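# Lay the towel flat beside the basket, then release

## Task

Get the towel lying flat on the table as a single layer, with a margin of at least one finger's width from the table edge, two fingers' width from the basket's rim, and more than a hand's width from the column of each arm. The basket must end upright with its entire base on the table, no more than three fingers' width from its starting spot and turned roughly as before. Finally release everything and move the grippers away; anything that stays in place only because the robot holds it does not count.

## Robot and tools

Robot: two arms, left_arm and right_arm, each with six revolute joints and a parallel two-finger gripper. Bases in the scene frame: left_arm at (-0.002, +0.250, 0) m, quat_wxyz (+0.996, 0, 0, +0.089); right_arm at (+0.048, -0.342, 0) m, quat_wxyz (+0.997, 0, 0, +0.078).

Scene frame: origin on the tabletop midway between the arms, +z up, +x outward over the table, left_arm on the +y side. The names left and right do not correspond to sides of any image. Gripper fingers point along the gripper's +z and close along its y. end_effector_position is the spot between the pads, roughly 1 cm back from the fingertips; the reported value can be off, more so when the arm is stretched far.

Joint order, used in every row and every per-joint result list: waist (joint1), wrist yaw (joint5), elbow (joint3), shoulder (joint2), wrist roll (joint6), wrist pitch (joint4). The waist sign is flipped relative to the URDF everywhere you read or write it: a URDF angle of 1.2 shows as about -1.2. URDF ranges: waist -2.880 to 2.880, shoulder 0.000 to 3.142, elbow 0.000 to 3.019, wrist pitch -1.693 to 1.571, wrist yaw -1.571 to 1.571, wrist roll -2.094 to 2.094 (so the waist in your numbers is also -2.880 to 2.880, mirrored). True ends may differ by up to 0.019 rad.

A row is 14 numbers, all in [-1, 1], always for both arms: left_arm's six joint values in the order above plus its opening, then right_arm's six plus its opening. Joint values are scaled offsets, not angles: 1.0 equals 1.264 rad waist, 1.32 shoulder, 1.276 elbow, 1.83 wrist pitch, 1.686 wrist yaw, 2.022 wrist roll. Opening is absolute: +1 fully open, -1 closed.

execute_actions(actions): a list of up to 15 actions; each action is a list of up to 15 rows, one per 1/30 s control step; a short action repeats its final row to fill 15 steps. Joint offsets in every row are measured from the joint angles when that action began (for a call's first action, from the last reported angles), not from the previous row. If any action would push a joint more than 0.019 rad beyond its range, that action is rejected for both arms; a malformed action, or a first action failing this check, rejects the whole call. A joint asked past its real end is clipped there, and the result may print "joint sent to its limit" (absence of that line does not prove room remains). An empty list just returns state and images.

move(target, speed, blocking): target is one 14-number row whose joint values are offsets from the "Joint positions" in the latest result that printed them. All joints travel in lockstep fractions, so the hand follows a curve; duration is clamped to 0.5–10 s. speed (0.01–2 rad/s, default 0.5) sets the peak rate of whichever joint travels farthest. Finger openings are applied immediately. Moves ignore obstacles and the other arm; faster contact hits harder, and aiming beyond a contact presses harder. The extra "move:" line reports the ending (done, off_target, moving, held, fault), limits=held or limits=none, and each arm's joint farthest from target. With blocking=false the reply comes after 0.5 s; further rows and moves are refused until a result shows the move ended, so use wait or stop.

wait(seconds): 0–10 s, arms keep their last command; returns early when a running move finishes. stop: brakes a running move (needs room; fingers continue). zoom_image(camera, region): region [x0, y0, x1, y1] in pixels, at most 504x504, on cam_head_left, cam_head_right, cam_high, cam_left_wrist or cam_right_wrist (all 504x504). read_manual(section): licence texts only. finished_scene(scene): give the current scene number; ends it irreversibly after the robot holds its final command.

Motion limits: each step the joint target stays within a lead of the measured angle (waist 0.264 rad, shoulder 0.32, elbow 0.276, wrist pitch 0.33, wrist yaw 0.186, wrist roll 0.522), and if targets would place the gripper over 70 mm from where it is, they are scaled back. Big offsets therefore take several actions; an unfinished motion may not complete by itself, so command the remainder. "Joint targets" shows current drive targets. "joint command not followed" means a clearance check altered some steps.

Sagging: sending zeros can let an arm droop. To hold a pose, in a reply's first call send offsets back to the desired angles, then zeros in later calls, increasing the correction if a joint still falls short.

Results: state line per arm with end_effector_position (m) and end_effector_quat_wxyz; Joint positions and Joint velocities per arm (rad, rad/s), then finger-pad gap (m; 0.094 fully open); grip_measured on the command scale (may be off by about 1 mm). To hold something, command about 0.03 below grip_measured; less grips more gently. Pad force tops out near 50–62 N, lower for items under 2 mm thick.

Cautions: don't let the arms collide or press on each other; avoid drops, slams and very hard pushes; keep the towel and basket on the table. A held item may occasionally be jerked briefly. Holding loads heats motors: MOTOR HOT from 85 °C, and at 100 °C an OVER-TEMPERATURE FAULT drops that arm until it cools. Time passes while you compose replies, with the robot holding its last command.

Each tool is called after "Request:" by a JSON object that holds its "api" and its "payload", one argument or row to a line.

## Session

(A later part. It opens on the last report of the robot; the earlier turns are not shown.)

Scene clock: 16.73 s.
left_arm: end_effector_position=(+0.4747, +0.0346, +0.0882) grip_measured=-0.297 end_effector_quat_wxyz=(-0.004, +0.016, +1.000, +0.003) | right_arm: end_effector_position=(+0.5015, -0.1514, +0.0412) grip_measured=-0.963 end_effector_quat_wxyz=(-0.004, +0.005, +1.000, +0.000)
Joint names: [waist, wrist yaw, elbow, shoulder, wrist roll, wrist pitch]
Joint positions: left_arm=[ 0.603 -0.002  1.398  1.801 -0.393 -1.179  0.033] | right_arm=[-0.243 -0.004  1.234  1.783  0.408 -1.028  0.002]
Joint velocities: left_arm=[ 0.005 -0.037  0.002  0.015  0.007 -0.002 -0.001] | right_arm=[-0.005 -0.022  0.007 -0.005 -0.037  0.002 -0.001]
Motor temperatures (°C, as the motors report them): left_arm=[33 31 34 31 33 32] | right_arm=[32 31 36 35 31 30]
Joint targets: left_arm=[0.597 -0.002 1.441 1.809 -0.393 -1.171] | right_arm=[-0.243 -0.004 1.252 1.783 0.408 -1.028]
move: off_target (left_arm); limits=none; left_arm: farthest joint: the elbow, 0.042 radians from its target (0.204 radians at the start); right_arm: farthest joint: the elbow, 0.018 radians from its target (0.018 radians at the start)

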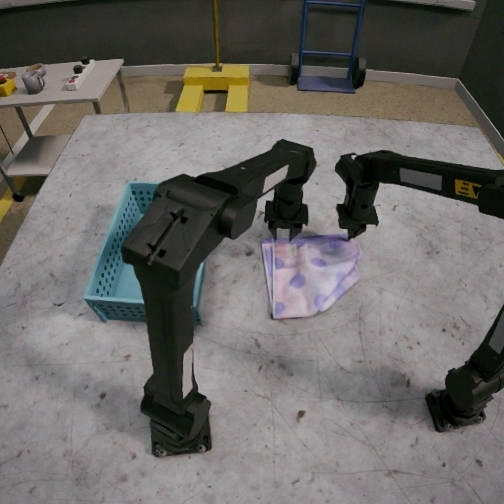

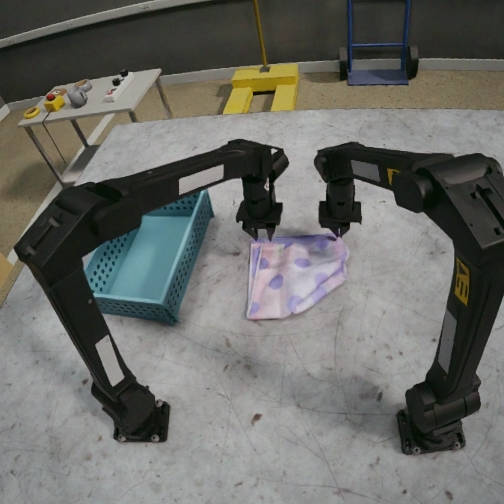

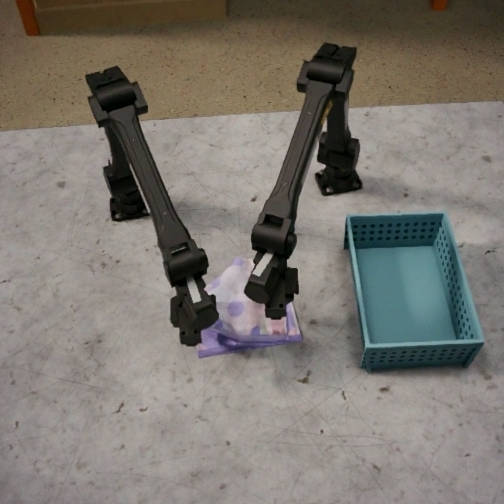

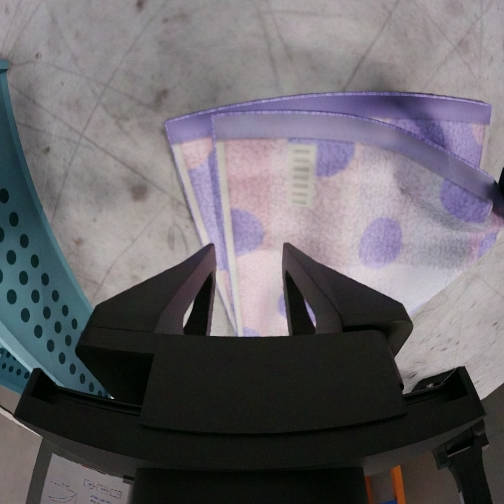

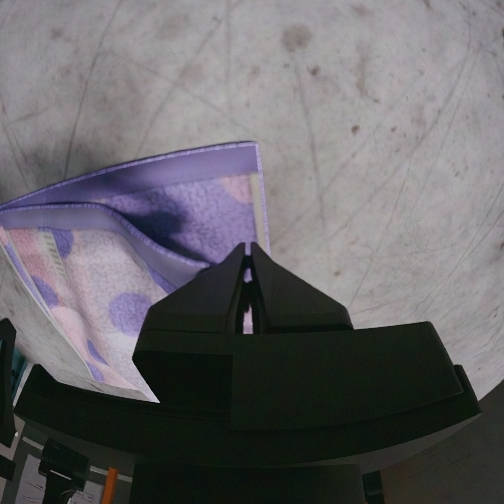

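Request:
{"api": "move", "payload": {
  "target": [-0.052,0,0.088,0.125,-0.33,0.057,-0.3,0,0,0.014,0,0,0,-1],
  "speed": 0.9
}}

Scene clock: 20.13 s.
left_arm: end_effector_position=(+0.5263, +0.0493, +0.0406) grip_measured=-0.297 end_effector_quat_wxyz=(+0.007, -0.337, +0.942, -0.004) | right_arm: end_effector_position=(+0.5015, -0.1514, +0.0412) grip_measured=-0.963 end_effector_quat_wxyz=(-0.004, +0.005, +1.000, +0.000)
Joint names: [waist, wrist yaw, elbow, shoulder, wrist roll, wrist pitch]
Joint positions: left_arm=[ 0.542 -0.002  1.465  1.936 -1.051 -1.083  0.033] | right_arm=[-0.243 -0.004  1.234  1.783  0.408 -1.028  0.002]
Joint velocities: left_arm=[ 0.015 -0.037  0.002 -0.015 -0.022 -0.002  0.   ] | right_arm=[-0.005  0.007 -0.002  0.015  0.022 -0.002  0.   ]
Motor temperatures (°C, as the motors report them): left_arm=[33 31 35 32 33 32] | right_arm=[32 31 37 35 31 30]
Joint targets: left_arm=[0.537 -0.002 1.510 1.966 -1.060 -1.074] | right_arm=[-0.243 -0.004 1.252 1.783 0.408 -1.028]
move: off_target (left_arm); limits=none; left_arm: farthest joint: the elbow, 0.045 radians from its target (0.113 radians at the start); right_arm: farthest joint: the elbow, 0.018 radians from its target (0.018 radians at the start)

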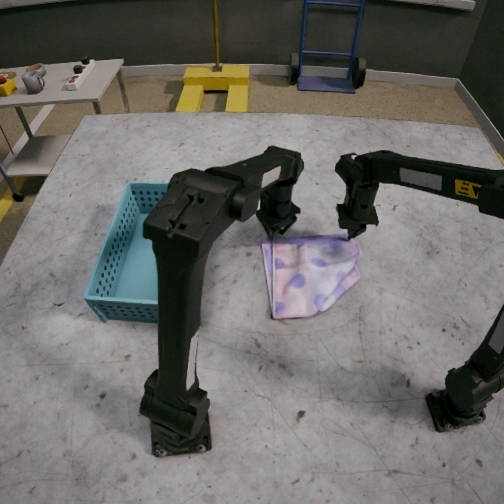

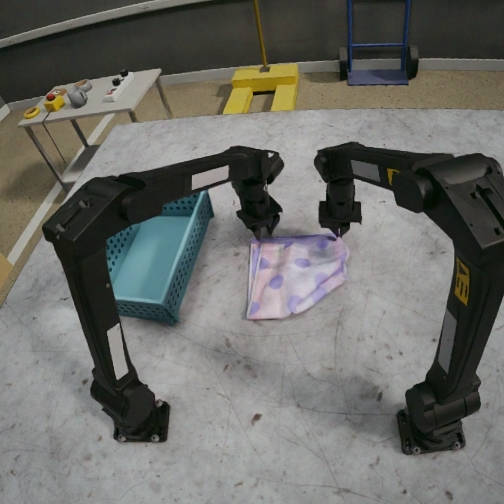

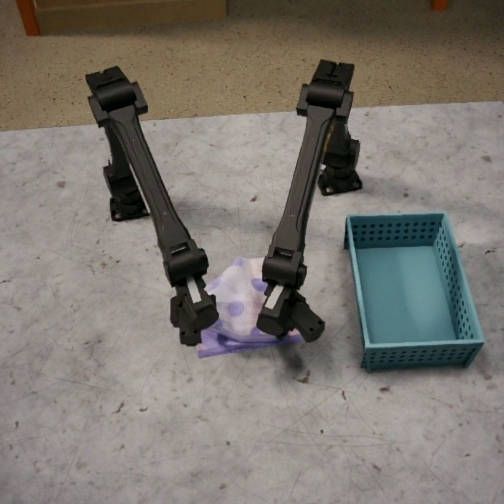

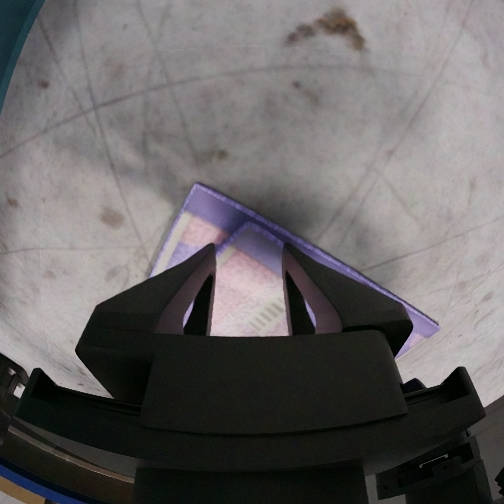

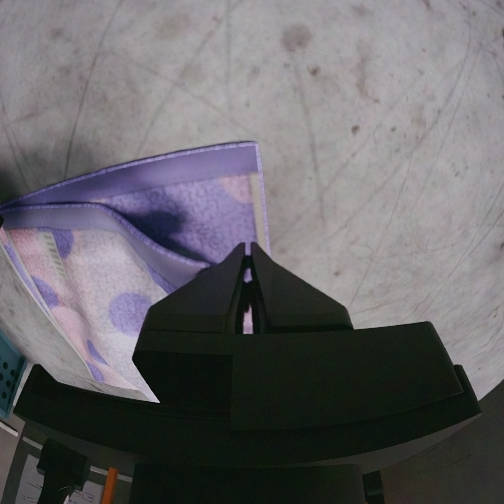

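Request:
{"api": "execute_actions", "payload": {
  "actions": [
    [[0.014,0,0.014,0.045,0,0,-0.3,0,0,0.014,0,0,0,-1]]
  ]
}}

Request:
{"api": "execute_actions", "payload": {
  "actions": [
    [[0,0,0.014,0.01,0,0,-1,0,0,0.014,0,0,0,-1]],
    [[0,0,0.014,-0.04,0,0,-1,0,0,0.014,0,0,0,-1]]
  ]
}}

Scene clock: 30.50 s.
left_arm: end_effector_position=(+0.5214, +0.0448, +0.0245) grip_measured=-0.297 end_effector_quat_wxyz=(-0.004, -0.332, +0.943, +0.005) | right_arm: end_effector_position=(+0.5015, -0.1514, +0.0412) grip_measured=-0.963 end_effector_quat_wxyz=(-0.004, +0.005, +1.000, +0.000)
Joint names: [waist, wrist yaw, elbow, shoulder, wrist roll, wrist pitch]
Joint positions: left_arm=[ 0.552 -0.003  1.465  1.966 -1.051 -1.083  0.033] | right_arm=[-0.243 -0.004  1.234  1.783  0.408 -1.028  0.002]
Joint velocities: left_arm=[-0.005 -0.037  0.007 -0.005 -0.037  0.002 -0.   ] | right_arm=[ 0.015 -0.051  0.002 -0.005 -0.066 -0.027 -0.   ]
Motor temperatures (°C, as the motors report them): left_arm=[33 31 36 32 33 32] | right_arm=[32 31 37 35 31 30]
Joint targets: left_arm=[0.559 -0.002 1.483 1.996 -1.051 -1.083] | right_arm=[-0.243 -0.004 1.252 1.783 0.408 -1.028]

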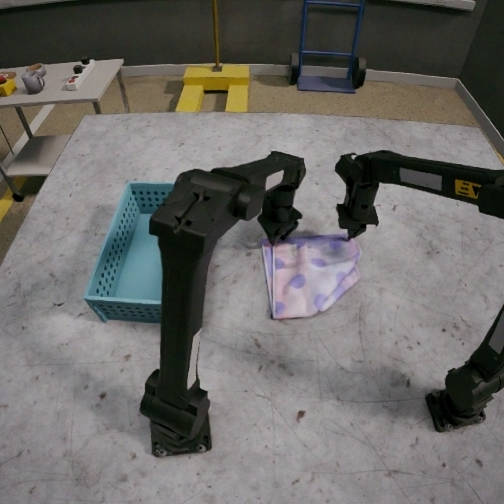

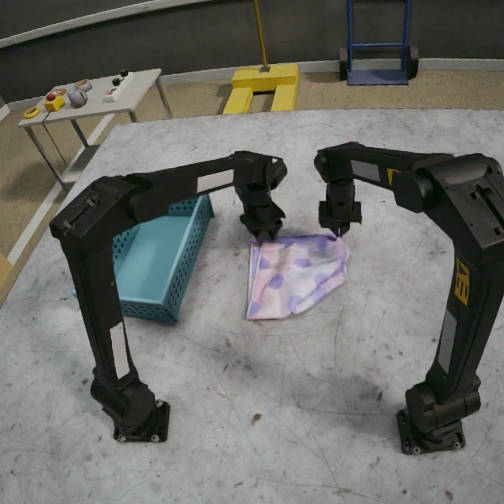

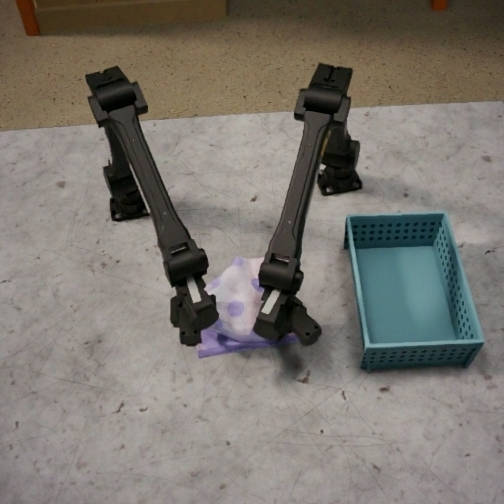

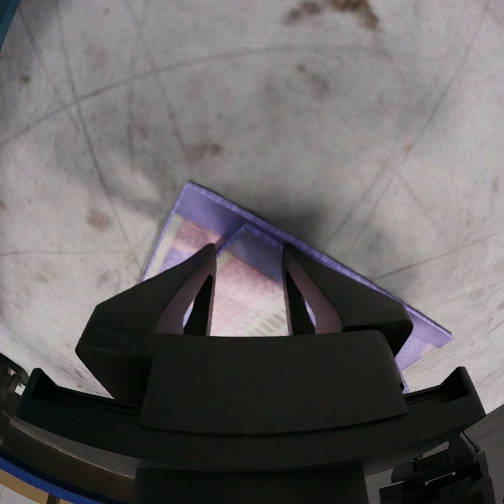

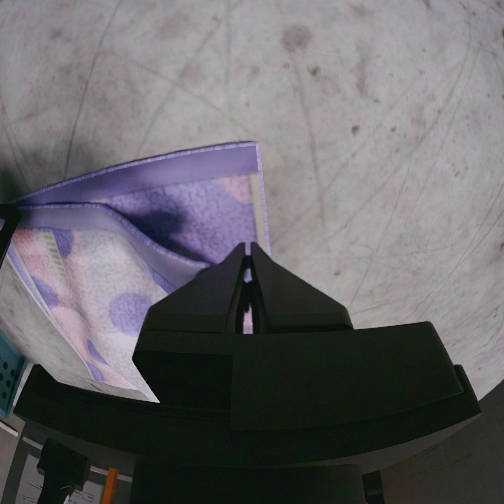

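Scene clock: 31.50 s.
left_arm: end_effector_position=(+0.5260, +0.0430, +0.0547) grip_measured=-0.995 end_effector_quat_wxyz=(+0.017, -0.332, +0.943, -0.013) | right_arm: end_effector_position=(+0.5015, -0.1514, +0.0412) grip_measured=-0.963 end_effector_quat_wxyz=(-0.004, +0.005, +1.000, +0.000)
Joint names: [waist, wrist yaw, elbow, shoulder, wrist roll, wrist pitch]
Joint positions: left_arm=[ 0.552 -0.003  1.465  1.91  -1.051 -1.083  0.   ] | right_arm=[-0.243 -0.004  1.234  1.783  0.408 -1.028  0.002]
Joint velocities: left_arm=[ 0.015  0.022  0.007  0.005 -0.051  0.012 -0.   ] | right_arm=[ 0.005  0.022 -0.002 -0.005  0.007 -0.002 -0.001]
Motor temperatures (°C, as the motors report them): left_arm=[33 31 36 32 33 32] | right_arm=[32 31 37 35 31 30]
Joint targets: left_arm=[0.552 -0.003 1.483 1.913 -1.051 -1.083] | right_arm=[-0.243 -0.004 1.252 1.783 0.408 -1.028]

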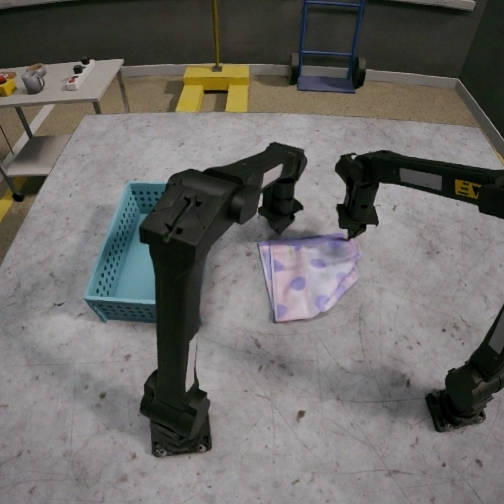

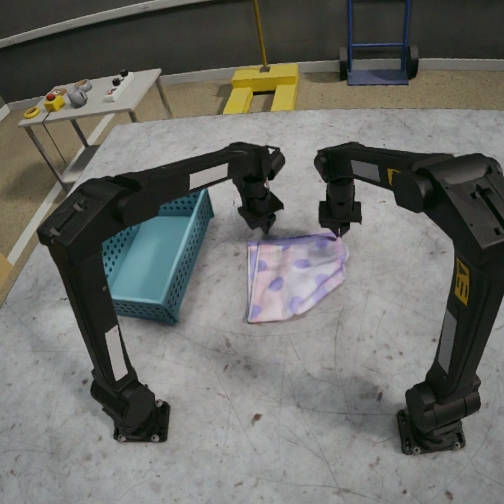

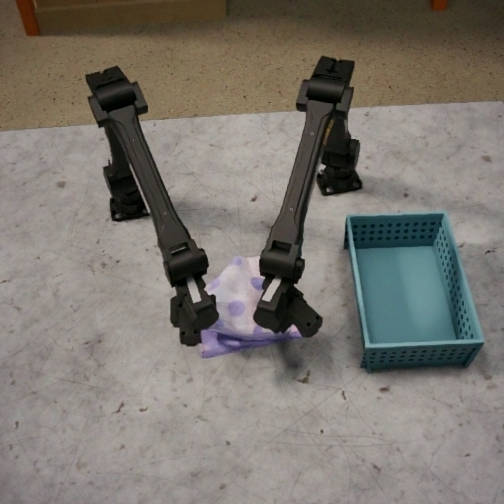

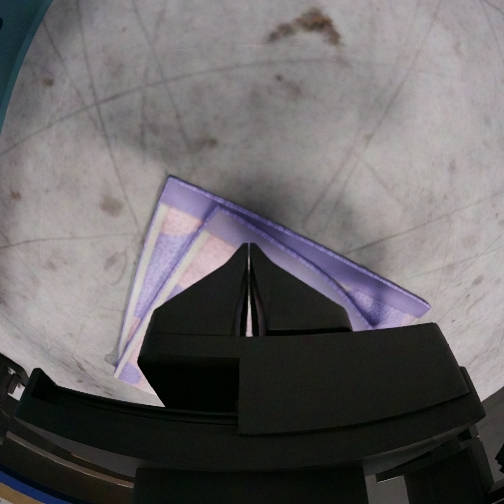

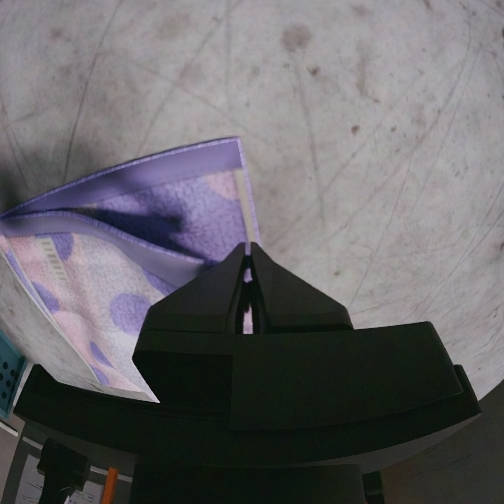

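Request:
{"api": "move", "payload": {
  "target": [-0.07,0,-0.04,-0.1,0.3,-0.04,-0.3,-0.093,0,-0.068,-0.265,0.05,-0.14,-1],
  "speed": 0.6
}}

Scene clock: 33.47 s.
left_arm: end_effector_position=(+0.5184, +0.0951, +0.1073) grip_measured=-0.303 end_effector_quat_wxyz=(+0.031, -0.082, +0.996, -0.011) | right_arm: end_effector_position=(+0.4054, -0.1455, +0.1639) grip_measured=-0.963 end_effector_quat_wxyz=(+0.009, -0.003, +1.000, +0.007)
Joint names: [waist, wrist yaw, elbow, shoulder, wrist roll, wrist pitch]
Joint positions: left_arm=[ 0.468 -0.003  1.428  1.785 -0.454 -1.147  0.033] | right_arm=[-0.347 -0.004  1.149  1.429  0.498 -1.269  0.002]
Joint velocities: left_arm=[ 0.005  0.051 -0.017 -0.005  0.037 -0.012 -0.001] | right_arm=[ 0.005 -0.022  0.017 -0.005 -0.007 -0.007 -0.   ]
Motor temperatures (°C, as the motors report them): left_arm=[33 31 36 33 33 32] | right_arm=[32 31 37 35 31 30]
Joint targets: left_arm=[0.464 -0.003 1.414 1.778 -0.444 -1.157] | right_arm=[-0.360 -0.004 1.147 1.433 0.509 -1.285]
move: done; limits=none; left_arm: farthest joint: the elbow, 0.014 radians from its target (0.051 radians at the start); right_arm: farthest joint: the wrist pitch, 0.015 radians from its target (0.256 radians at the start)

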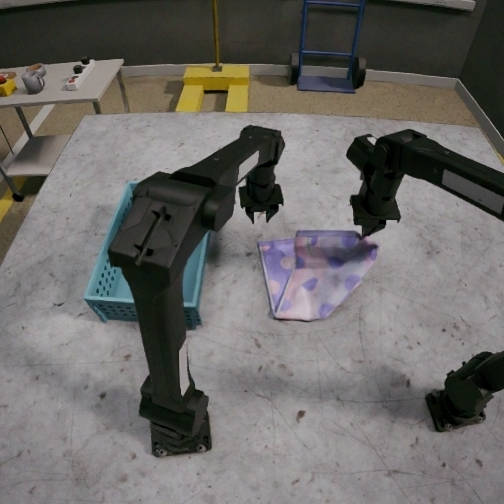

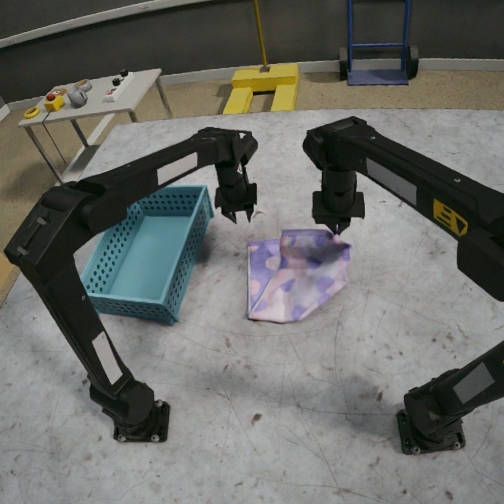

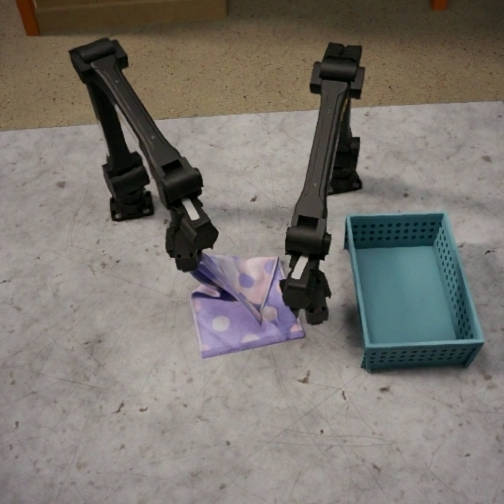

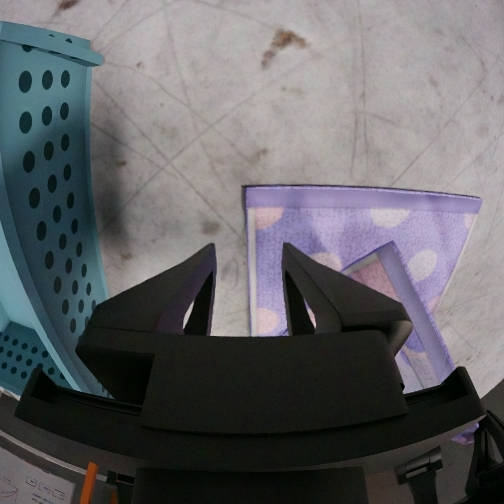

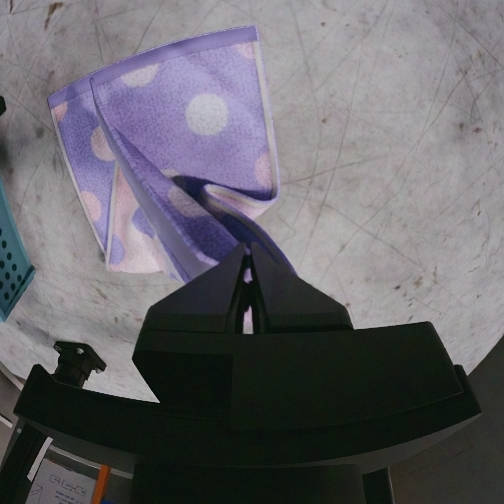

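Request:
{"api": "move", "payload": {
  "target": [0.148,0,0.11,0.085,-0.26,0,0,0,0,0.014,0,0,0,-1],
  "speed": 0.8
}}

Scene clock: 35.37 s.
left_arm: end_effector_position=(+0.5086, -0.0161, +0.0982) grip_measured=-0.003 end_effector_quat_wxyz=(+0.030, -0.242, +0.970, -0.025) | right_arm: end_effector_position=(+0.4054, -0.1455, +0.1639) grip_measured=-0.963 end_effector_quat_wxyz=(+0.009, -0.003, +1.000, +0.007)
Joint names: [waist, wrist yaw, elbow, shoulder, wrist roll, wrist pitch]
Joint positions: left_arm=[ 0.659 -0.003  1.521  1.867 -0.97  -1.147  0.047] | right_arm=[-0.347 -0.004  1.149  1.429  0.498 -1.269  0.002]
Joint velocities: left_arm=[ 0.024 -0.022 -0.017  0.005 -0.022  0.007  0.001] | right_arm=[ 0.005  0.007  0.012 -0.005  0.051 -0.002  0.001]
Motor temperatures (°C, as the motors report them): left_arm=[33 31 36 33 33 32] | right_arm=[32 31 37 35 31 30]
Joint targets: left_arm=[0.655 -0.003 1.568 1.897 -0.980 -1.147] | right_arm=[-0.347 -0.004 1.167 1.429 0.498 -1.269]
move: off_target (left_arm); limits=none; left_arm: farthest joint: the elbow, 0.047 radians from its target (0.140 radians at the start); right_arm: farthest joint: the elbow, 0.018 radians from its target (0.018 radians at the start)

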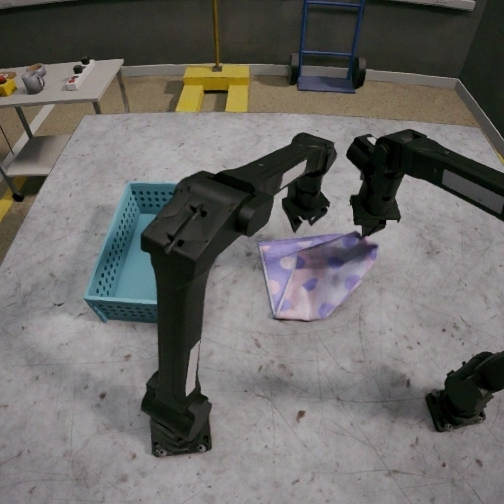

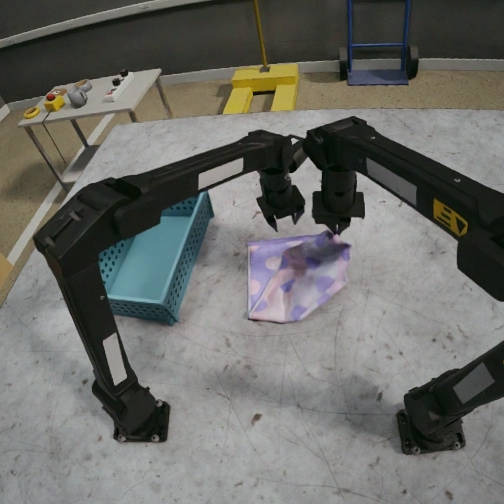

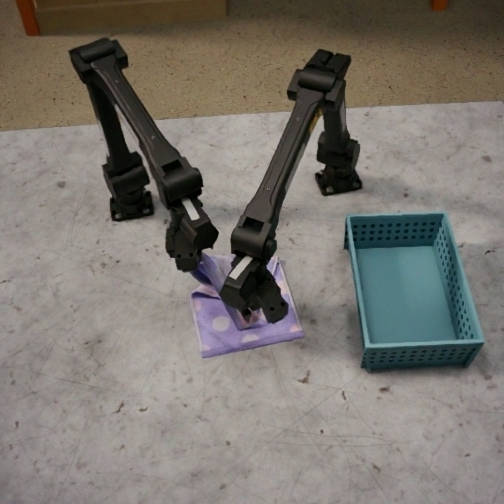

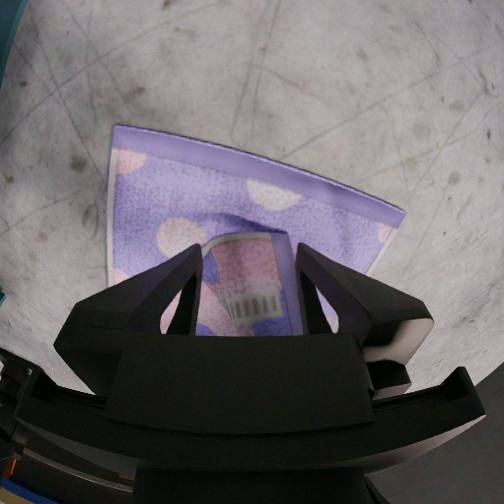

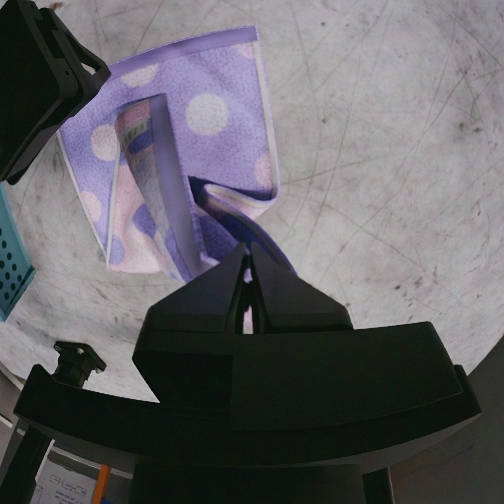

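Request:
{"api": "move", "payload": {
  "target": [0,0,0.014,-0.04,0,0,0,-0.115,0,-0.343,-0.287,0.07,0.02,-1],
  "speed": 0.6
}}

Request:
{"api": "execute_actions", "payload": {
  "actions": []
}}

Scene clock: 36.87 s.
left_arm: end_effector_position=(+0.5094, -0.0165, +0.1232) grip_measured=-0.003 end_effector_quat_wxyz=(+0.047, -0.242, +0.968, -0.040) | right_arm: end_effector_position=(+0.2459, -0.1963, +0.1180) grip_measured=-0.963 end_effector_quat_wxyz=(-0.010, -0.004, +1.000, -0.005)
Joint names: [waist, wrist yaw, elbow, shoulder, wrist roll, wrist pitch]
Joint positions: left_arm=[ 0.659 -0.003  1.521  1.822 -0.97  -1.147  0.047] | right_arm=[-0.479 -0.004  0.705  1.05   0.628 -1.249  0.002]
Joint velocities: left_arm=[ 0.005 -0.022  0.007  0.005  0.007  0.007  0.001] | right_arm=[-0.005  0.007 -0.012 -0.005 -0.007 -0.007  0.001]
Motor temperatures (°C, as the motors report them): left_arm=[33 31 36 33 33 32] | right_arm=[32 31 37 35 31 30]
Joint targets: left_arm=[0.659 -0.003 1.539 1.814 -0.970 -1.147] | right_arm=[-0.493 -0.004 0.711 1.050 0.640 -1.232]
move: done; limits=none; left_arm: farthest joint: the elbow, 0.018 radians from its target (0.018 radians at the start); right_arm: farthest joint: the wrist pitch, 0.017 radians from its target (0.036 radians at the start)

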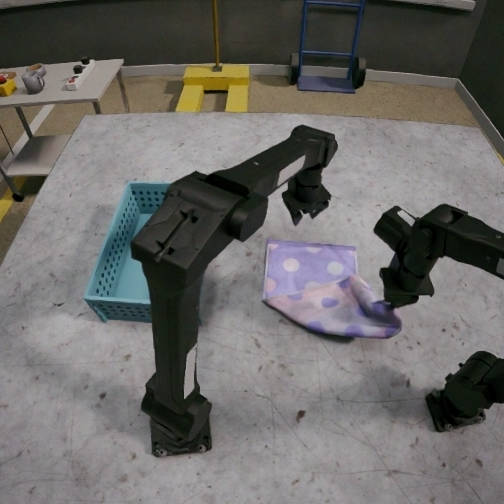

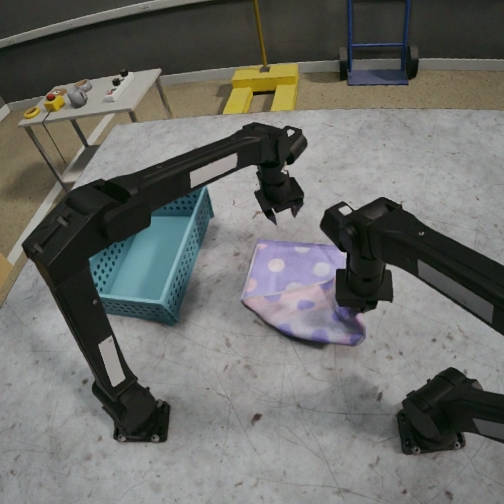

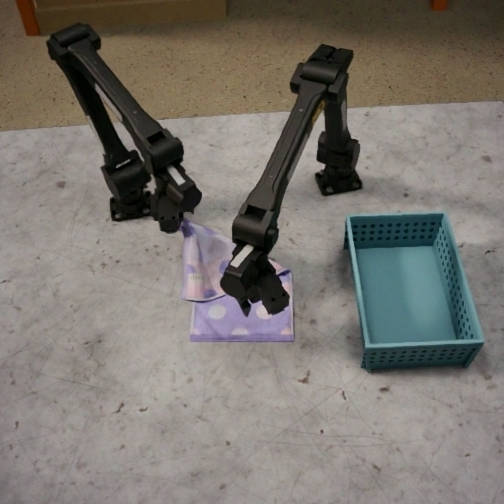

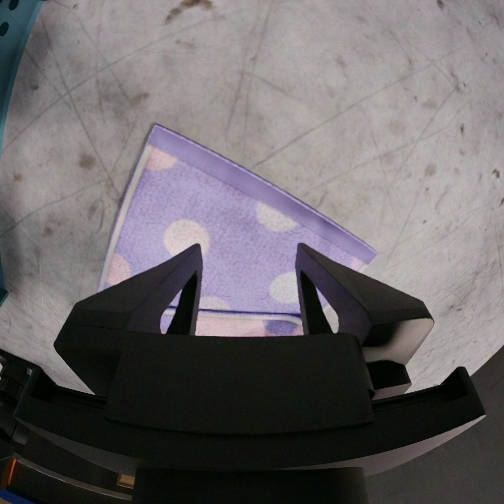

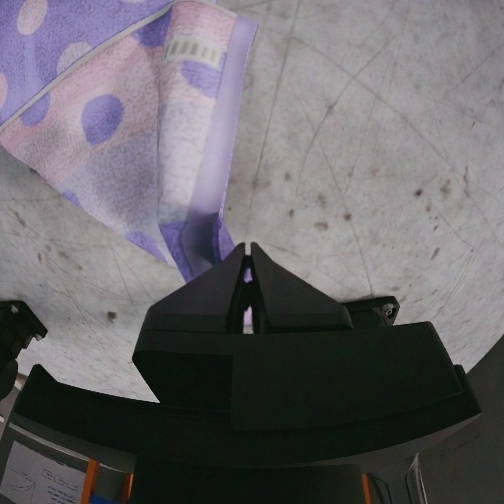

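Scene clock: 36.87 s.
left_arm: end_effector_position=(+0.5094, -0.0165, +0.1232) grip_measured=-0.003 end_effector_quat_wxyz=(+0.047, -0.242, +0.968, -0.040) | right_arm: end_effector_position=(+0.2459, -0.1963, +0.1180) grip_measured=-0.963 end_effector_quat_wxyz=(-0.010, -0.004, +1.000, -0.005)
Joint names: [waist, wrist yaw, elbow, shoulder, wrist roll, wrist pitch]
Joint positions: left_arm=[ 0.659 -0.003  1.521  1.822 -0.97  -1.147  0.047] | right_arm=[-0.479 -0.004  0.705  1.05   0.628 -1.249  0.002]
Joint velocities: left_arm=[ 0.005 -0.022  0.007  0.005  0.007  0.007  0.001] | right_arm=[-0.005  0.007 -0.012 -0.005 -0.007 -0.007  0.001]
Motor temperatures (°C, as the motors report them): left_arm=[33 31 36 33 33 32] | right_arm=[32 31 37 35 31 30]
Joint targets: left_arm=[0.659 -0.003 1.539 1.814 -0.970 -1.147] | right_arm=[-0.493 -0.004 0.711 1.050 0.640 -1.232]

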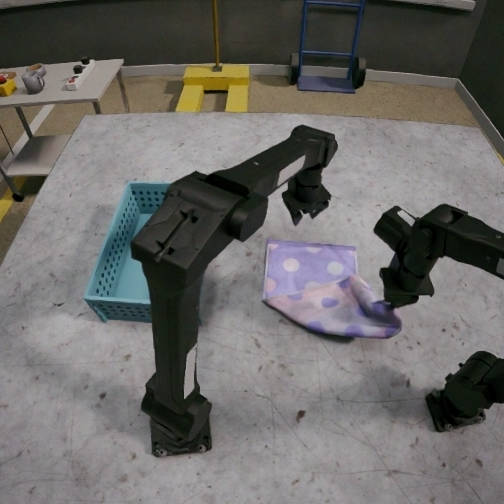

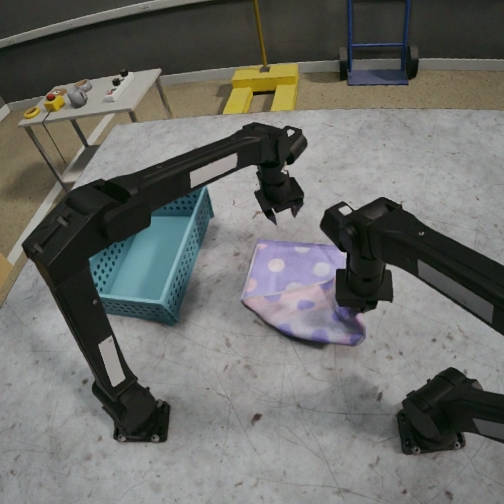

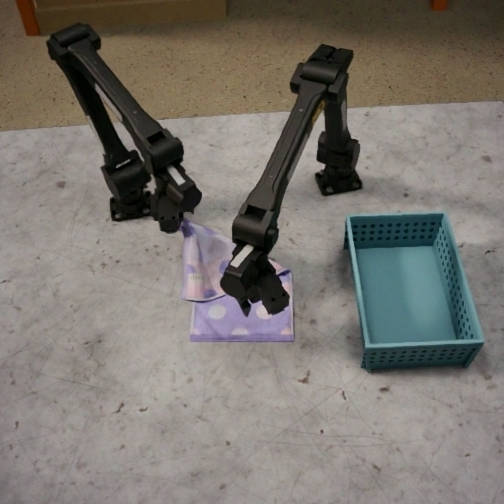

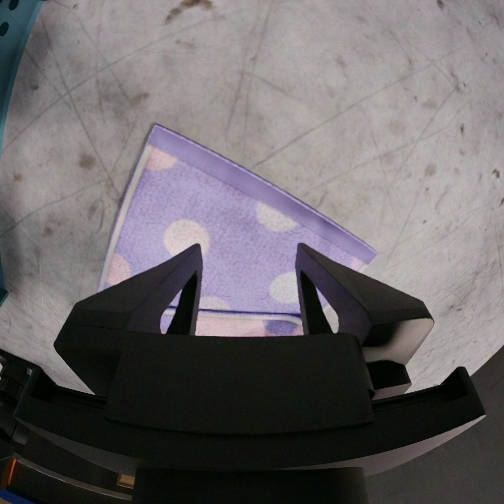

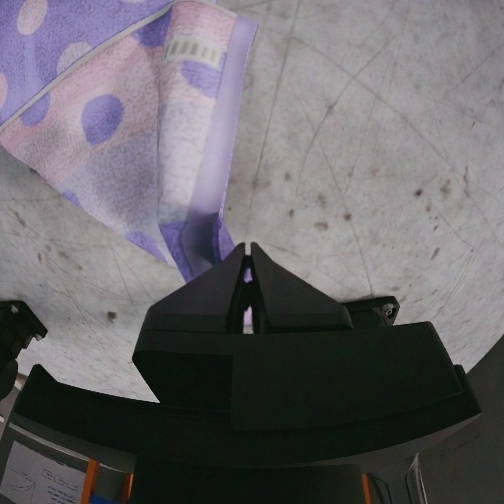

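Request:
{"api": "move", "payload": {
  "target": [0.052,0,0.014,0.165,0.215,0.037,0.6,0,0,0,0,0,0,-1],
  "speed": 0.5
}}

Request:
{"api": "move", "payload": {
  "target": [-0.055,0,0.33,0.21,0.03,-0.09,0.6,-0.2,0,-0.163,0.035,0.125,0.15,-1],
  "speed": 0.4
}}

Scene clock: 38.87 s.
left_arm: end_effector_position=(+0.4971, -0.0483, +0.0218) grip_measured=+0.597 end_effector_quat_wxyz=(+0.001, -0.005, +1.000, +0.001) | right_arm: end_effector_position=(+0.2459, -0.1963, +0.1180) grip_measured=-0.963 end_effector_quat_wxyz=(-0.010, -0.003, +1.000, -0.005)
Joint names: [waist, wrist yaw, elbow, shoulder, wrist roll, wrist pitch]
Joint positions: left_arm=[ 0.718 -0.003  1.522  2.006 -0.549 -1.086  0.075] | right_arm=[-0.479 -0.004  0.705  1.05   0.628 -1.249  0.002]
Joint velocities: left_arm=[ 0.005  0.022  0.002  0.005  0.022  0.002 -0.001] | right_arm=[ 0.015  0.066  0.002  0.005  0.037 -0.002  0.001]
Motor temperatures (°C, as the motors report them): left_arm=[33 31 36 33 33 32] | right_arm=[32 31 37 35 31 30]
Joint targets: left_arm=[0.725 -0.003 1.539 2.040 -0.536 -1.080] | right_arm=[-0.479 -0.004 0.705 1.050 0.628 -1.249]
move: off_target (left_arm); limits=none; left_arm: farthest joint: the shoulder, 0.034 radians from its target (0.218 radians at the start); right_arm: farthest joint: the waist, 0.000 radians from its target (0.000 radians at the start)

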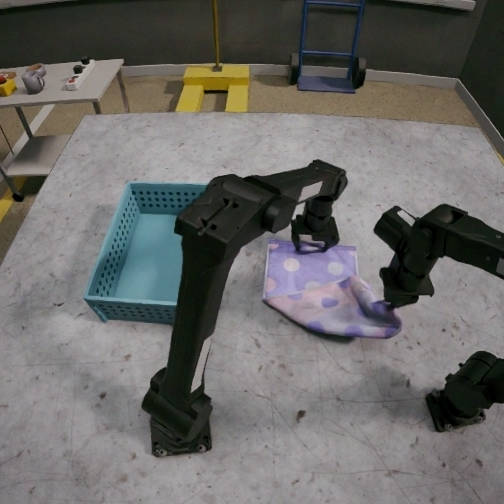

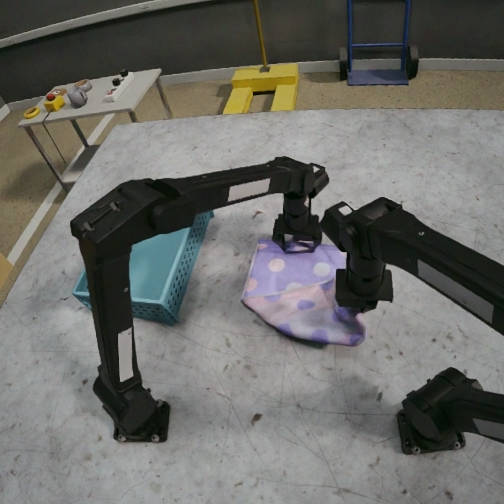

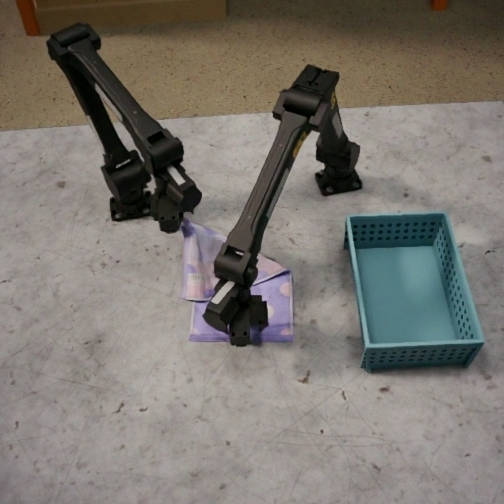

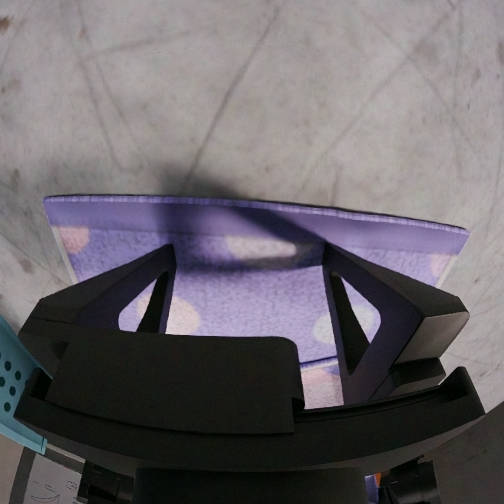

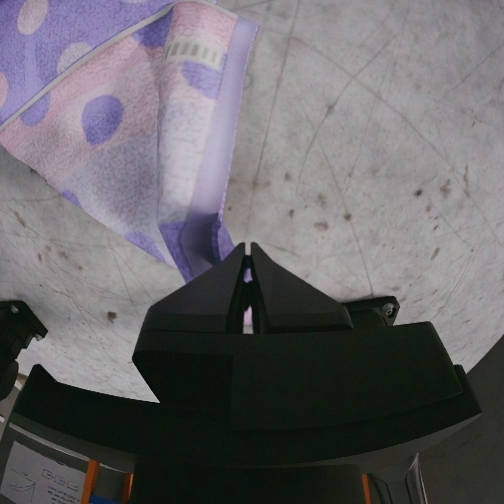

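Scene clock: 40.57 s.
left_arm: end_effector_position=(+0.5947, -0.0583, +0.0208) grip_measured=+0.597 end_effector_quat_wxyz=(+0.003, -0.010, +1.000, -0.001) | right_arm: end_effector_position=(+0.1891, -0.1733, +0.0393) grip_measured=-0.963 end_effector_quat_wxyz=(-0.005, -0.003, +1.000, -0.003)
Joint names: [waist, wrist yaw, elbow, shoulder, wrist roll, wrist pitch]
Joint positions: left_arm=[ 0.655 -0.     1.907  2.23  -0.498 -1.24   0.075] | right_arm=[-0.719 -0.004  0.497  1.086  0.87  -0.993  0.002]
Joint velocities: left_arm=[-0.015  0.051 -0.012 -0.005 -0.095 -0.017  0.   ] | right_arm=[-0.005 -0.037 -0.012 -0.005 -0.007  0.002  0.001]
Motor temperatures (°C, as the motors report them): left_arm=[33 31 36 33 33 32] | right_arm=[32 31 37 35 31 30]
Joint targets: left_arm=[0.648 -0.003 1.943 2.283 -0.488 -1.251] | right_arm=[-0.732 -0.004 0.497 1.096 0.881 -0.975]
move: off_target (left_arm); limits=none; left_arm: farthest joint: the shoulder, 0.053 radians from its target (0.277 radians at the start); right_arm: farthest joint: the wrist pitch, 0.018 radians from its target (0.275 radians at the start)

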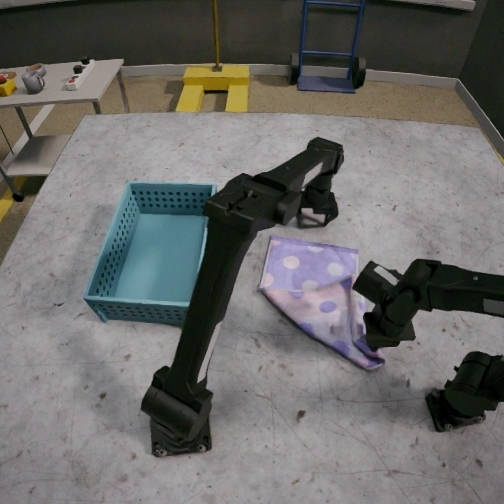

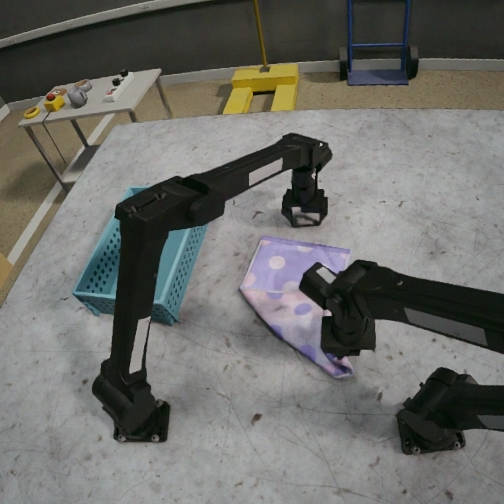

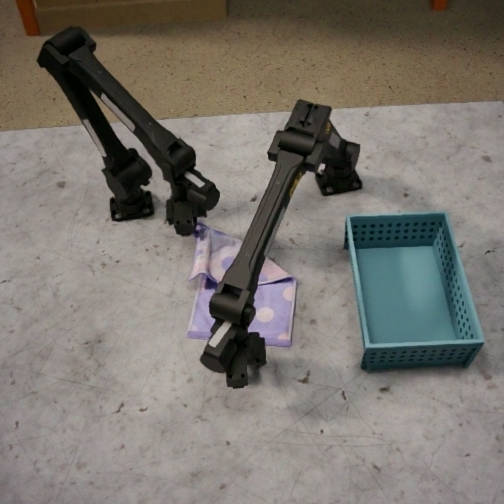

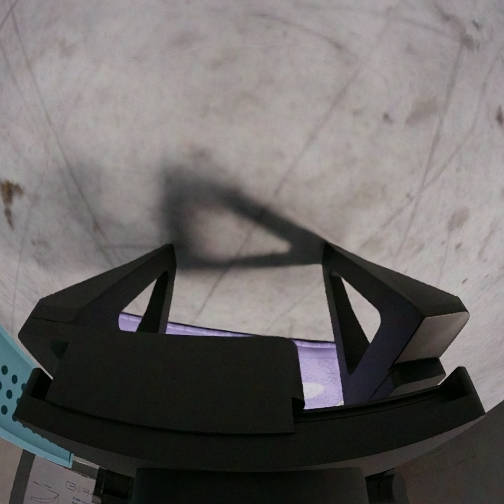

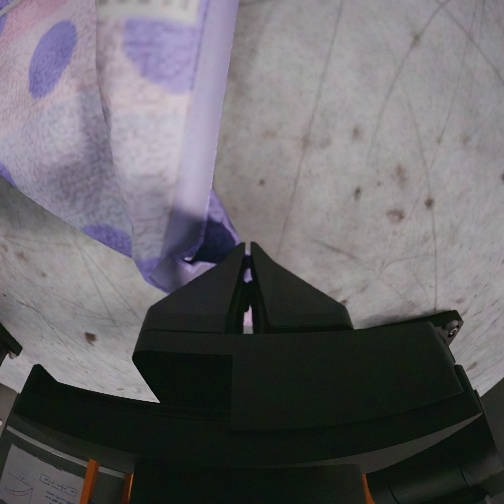

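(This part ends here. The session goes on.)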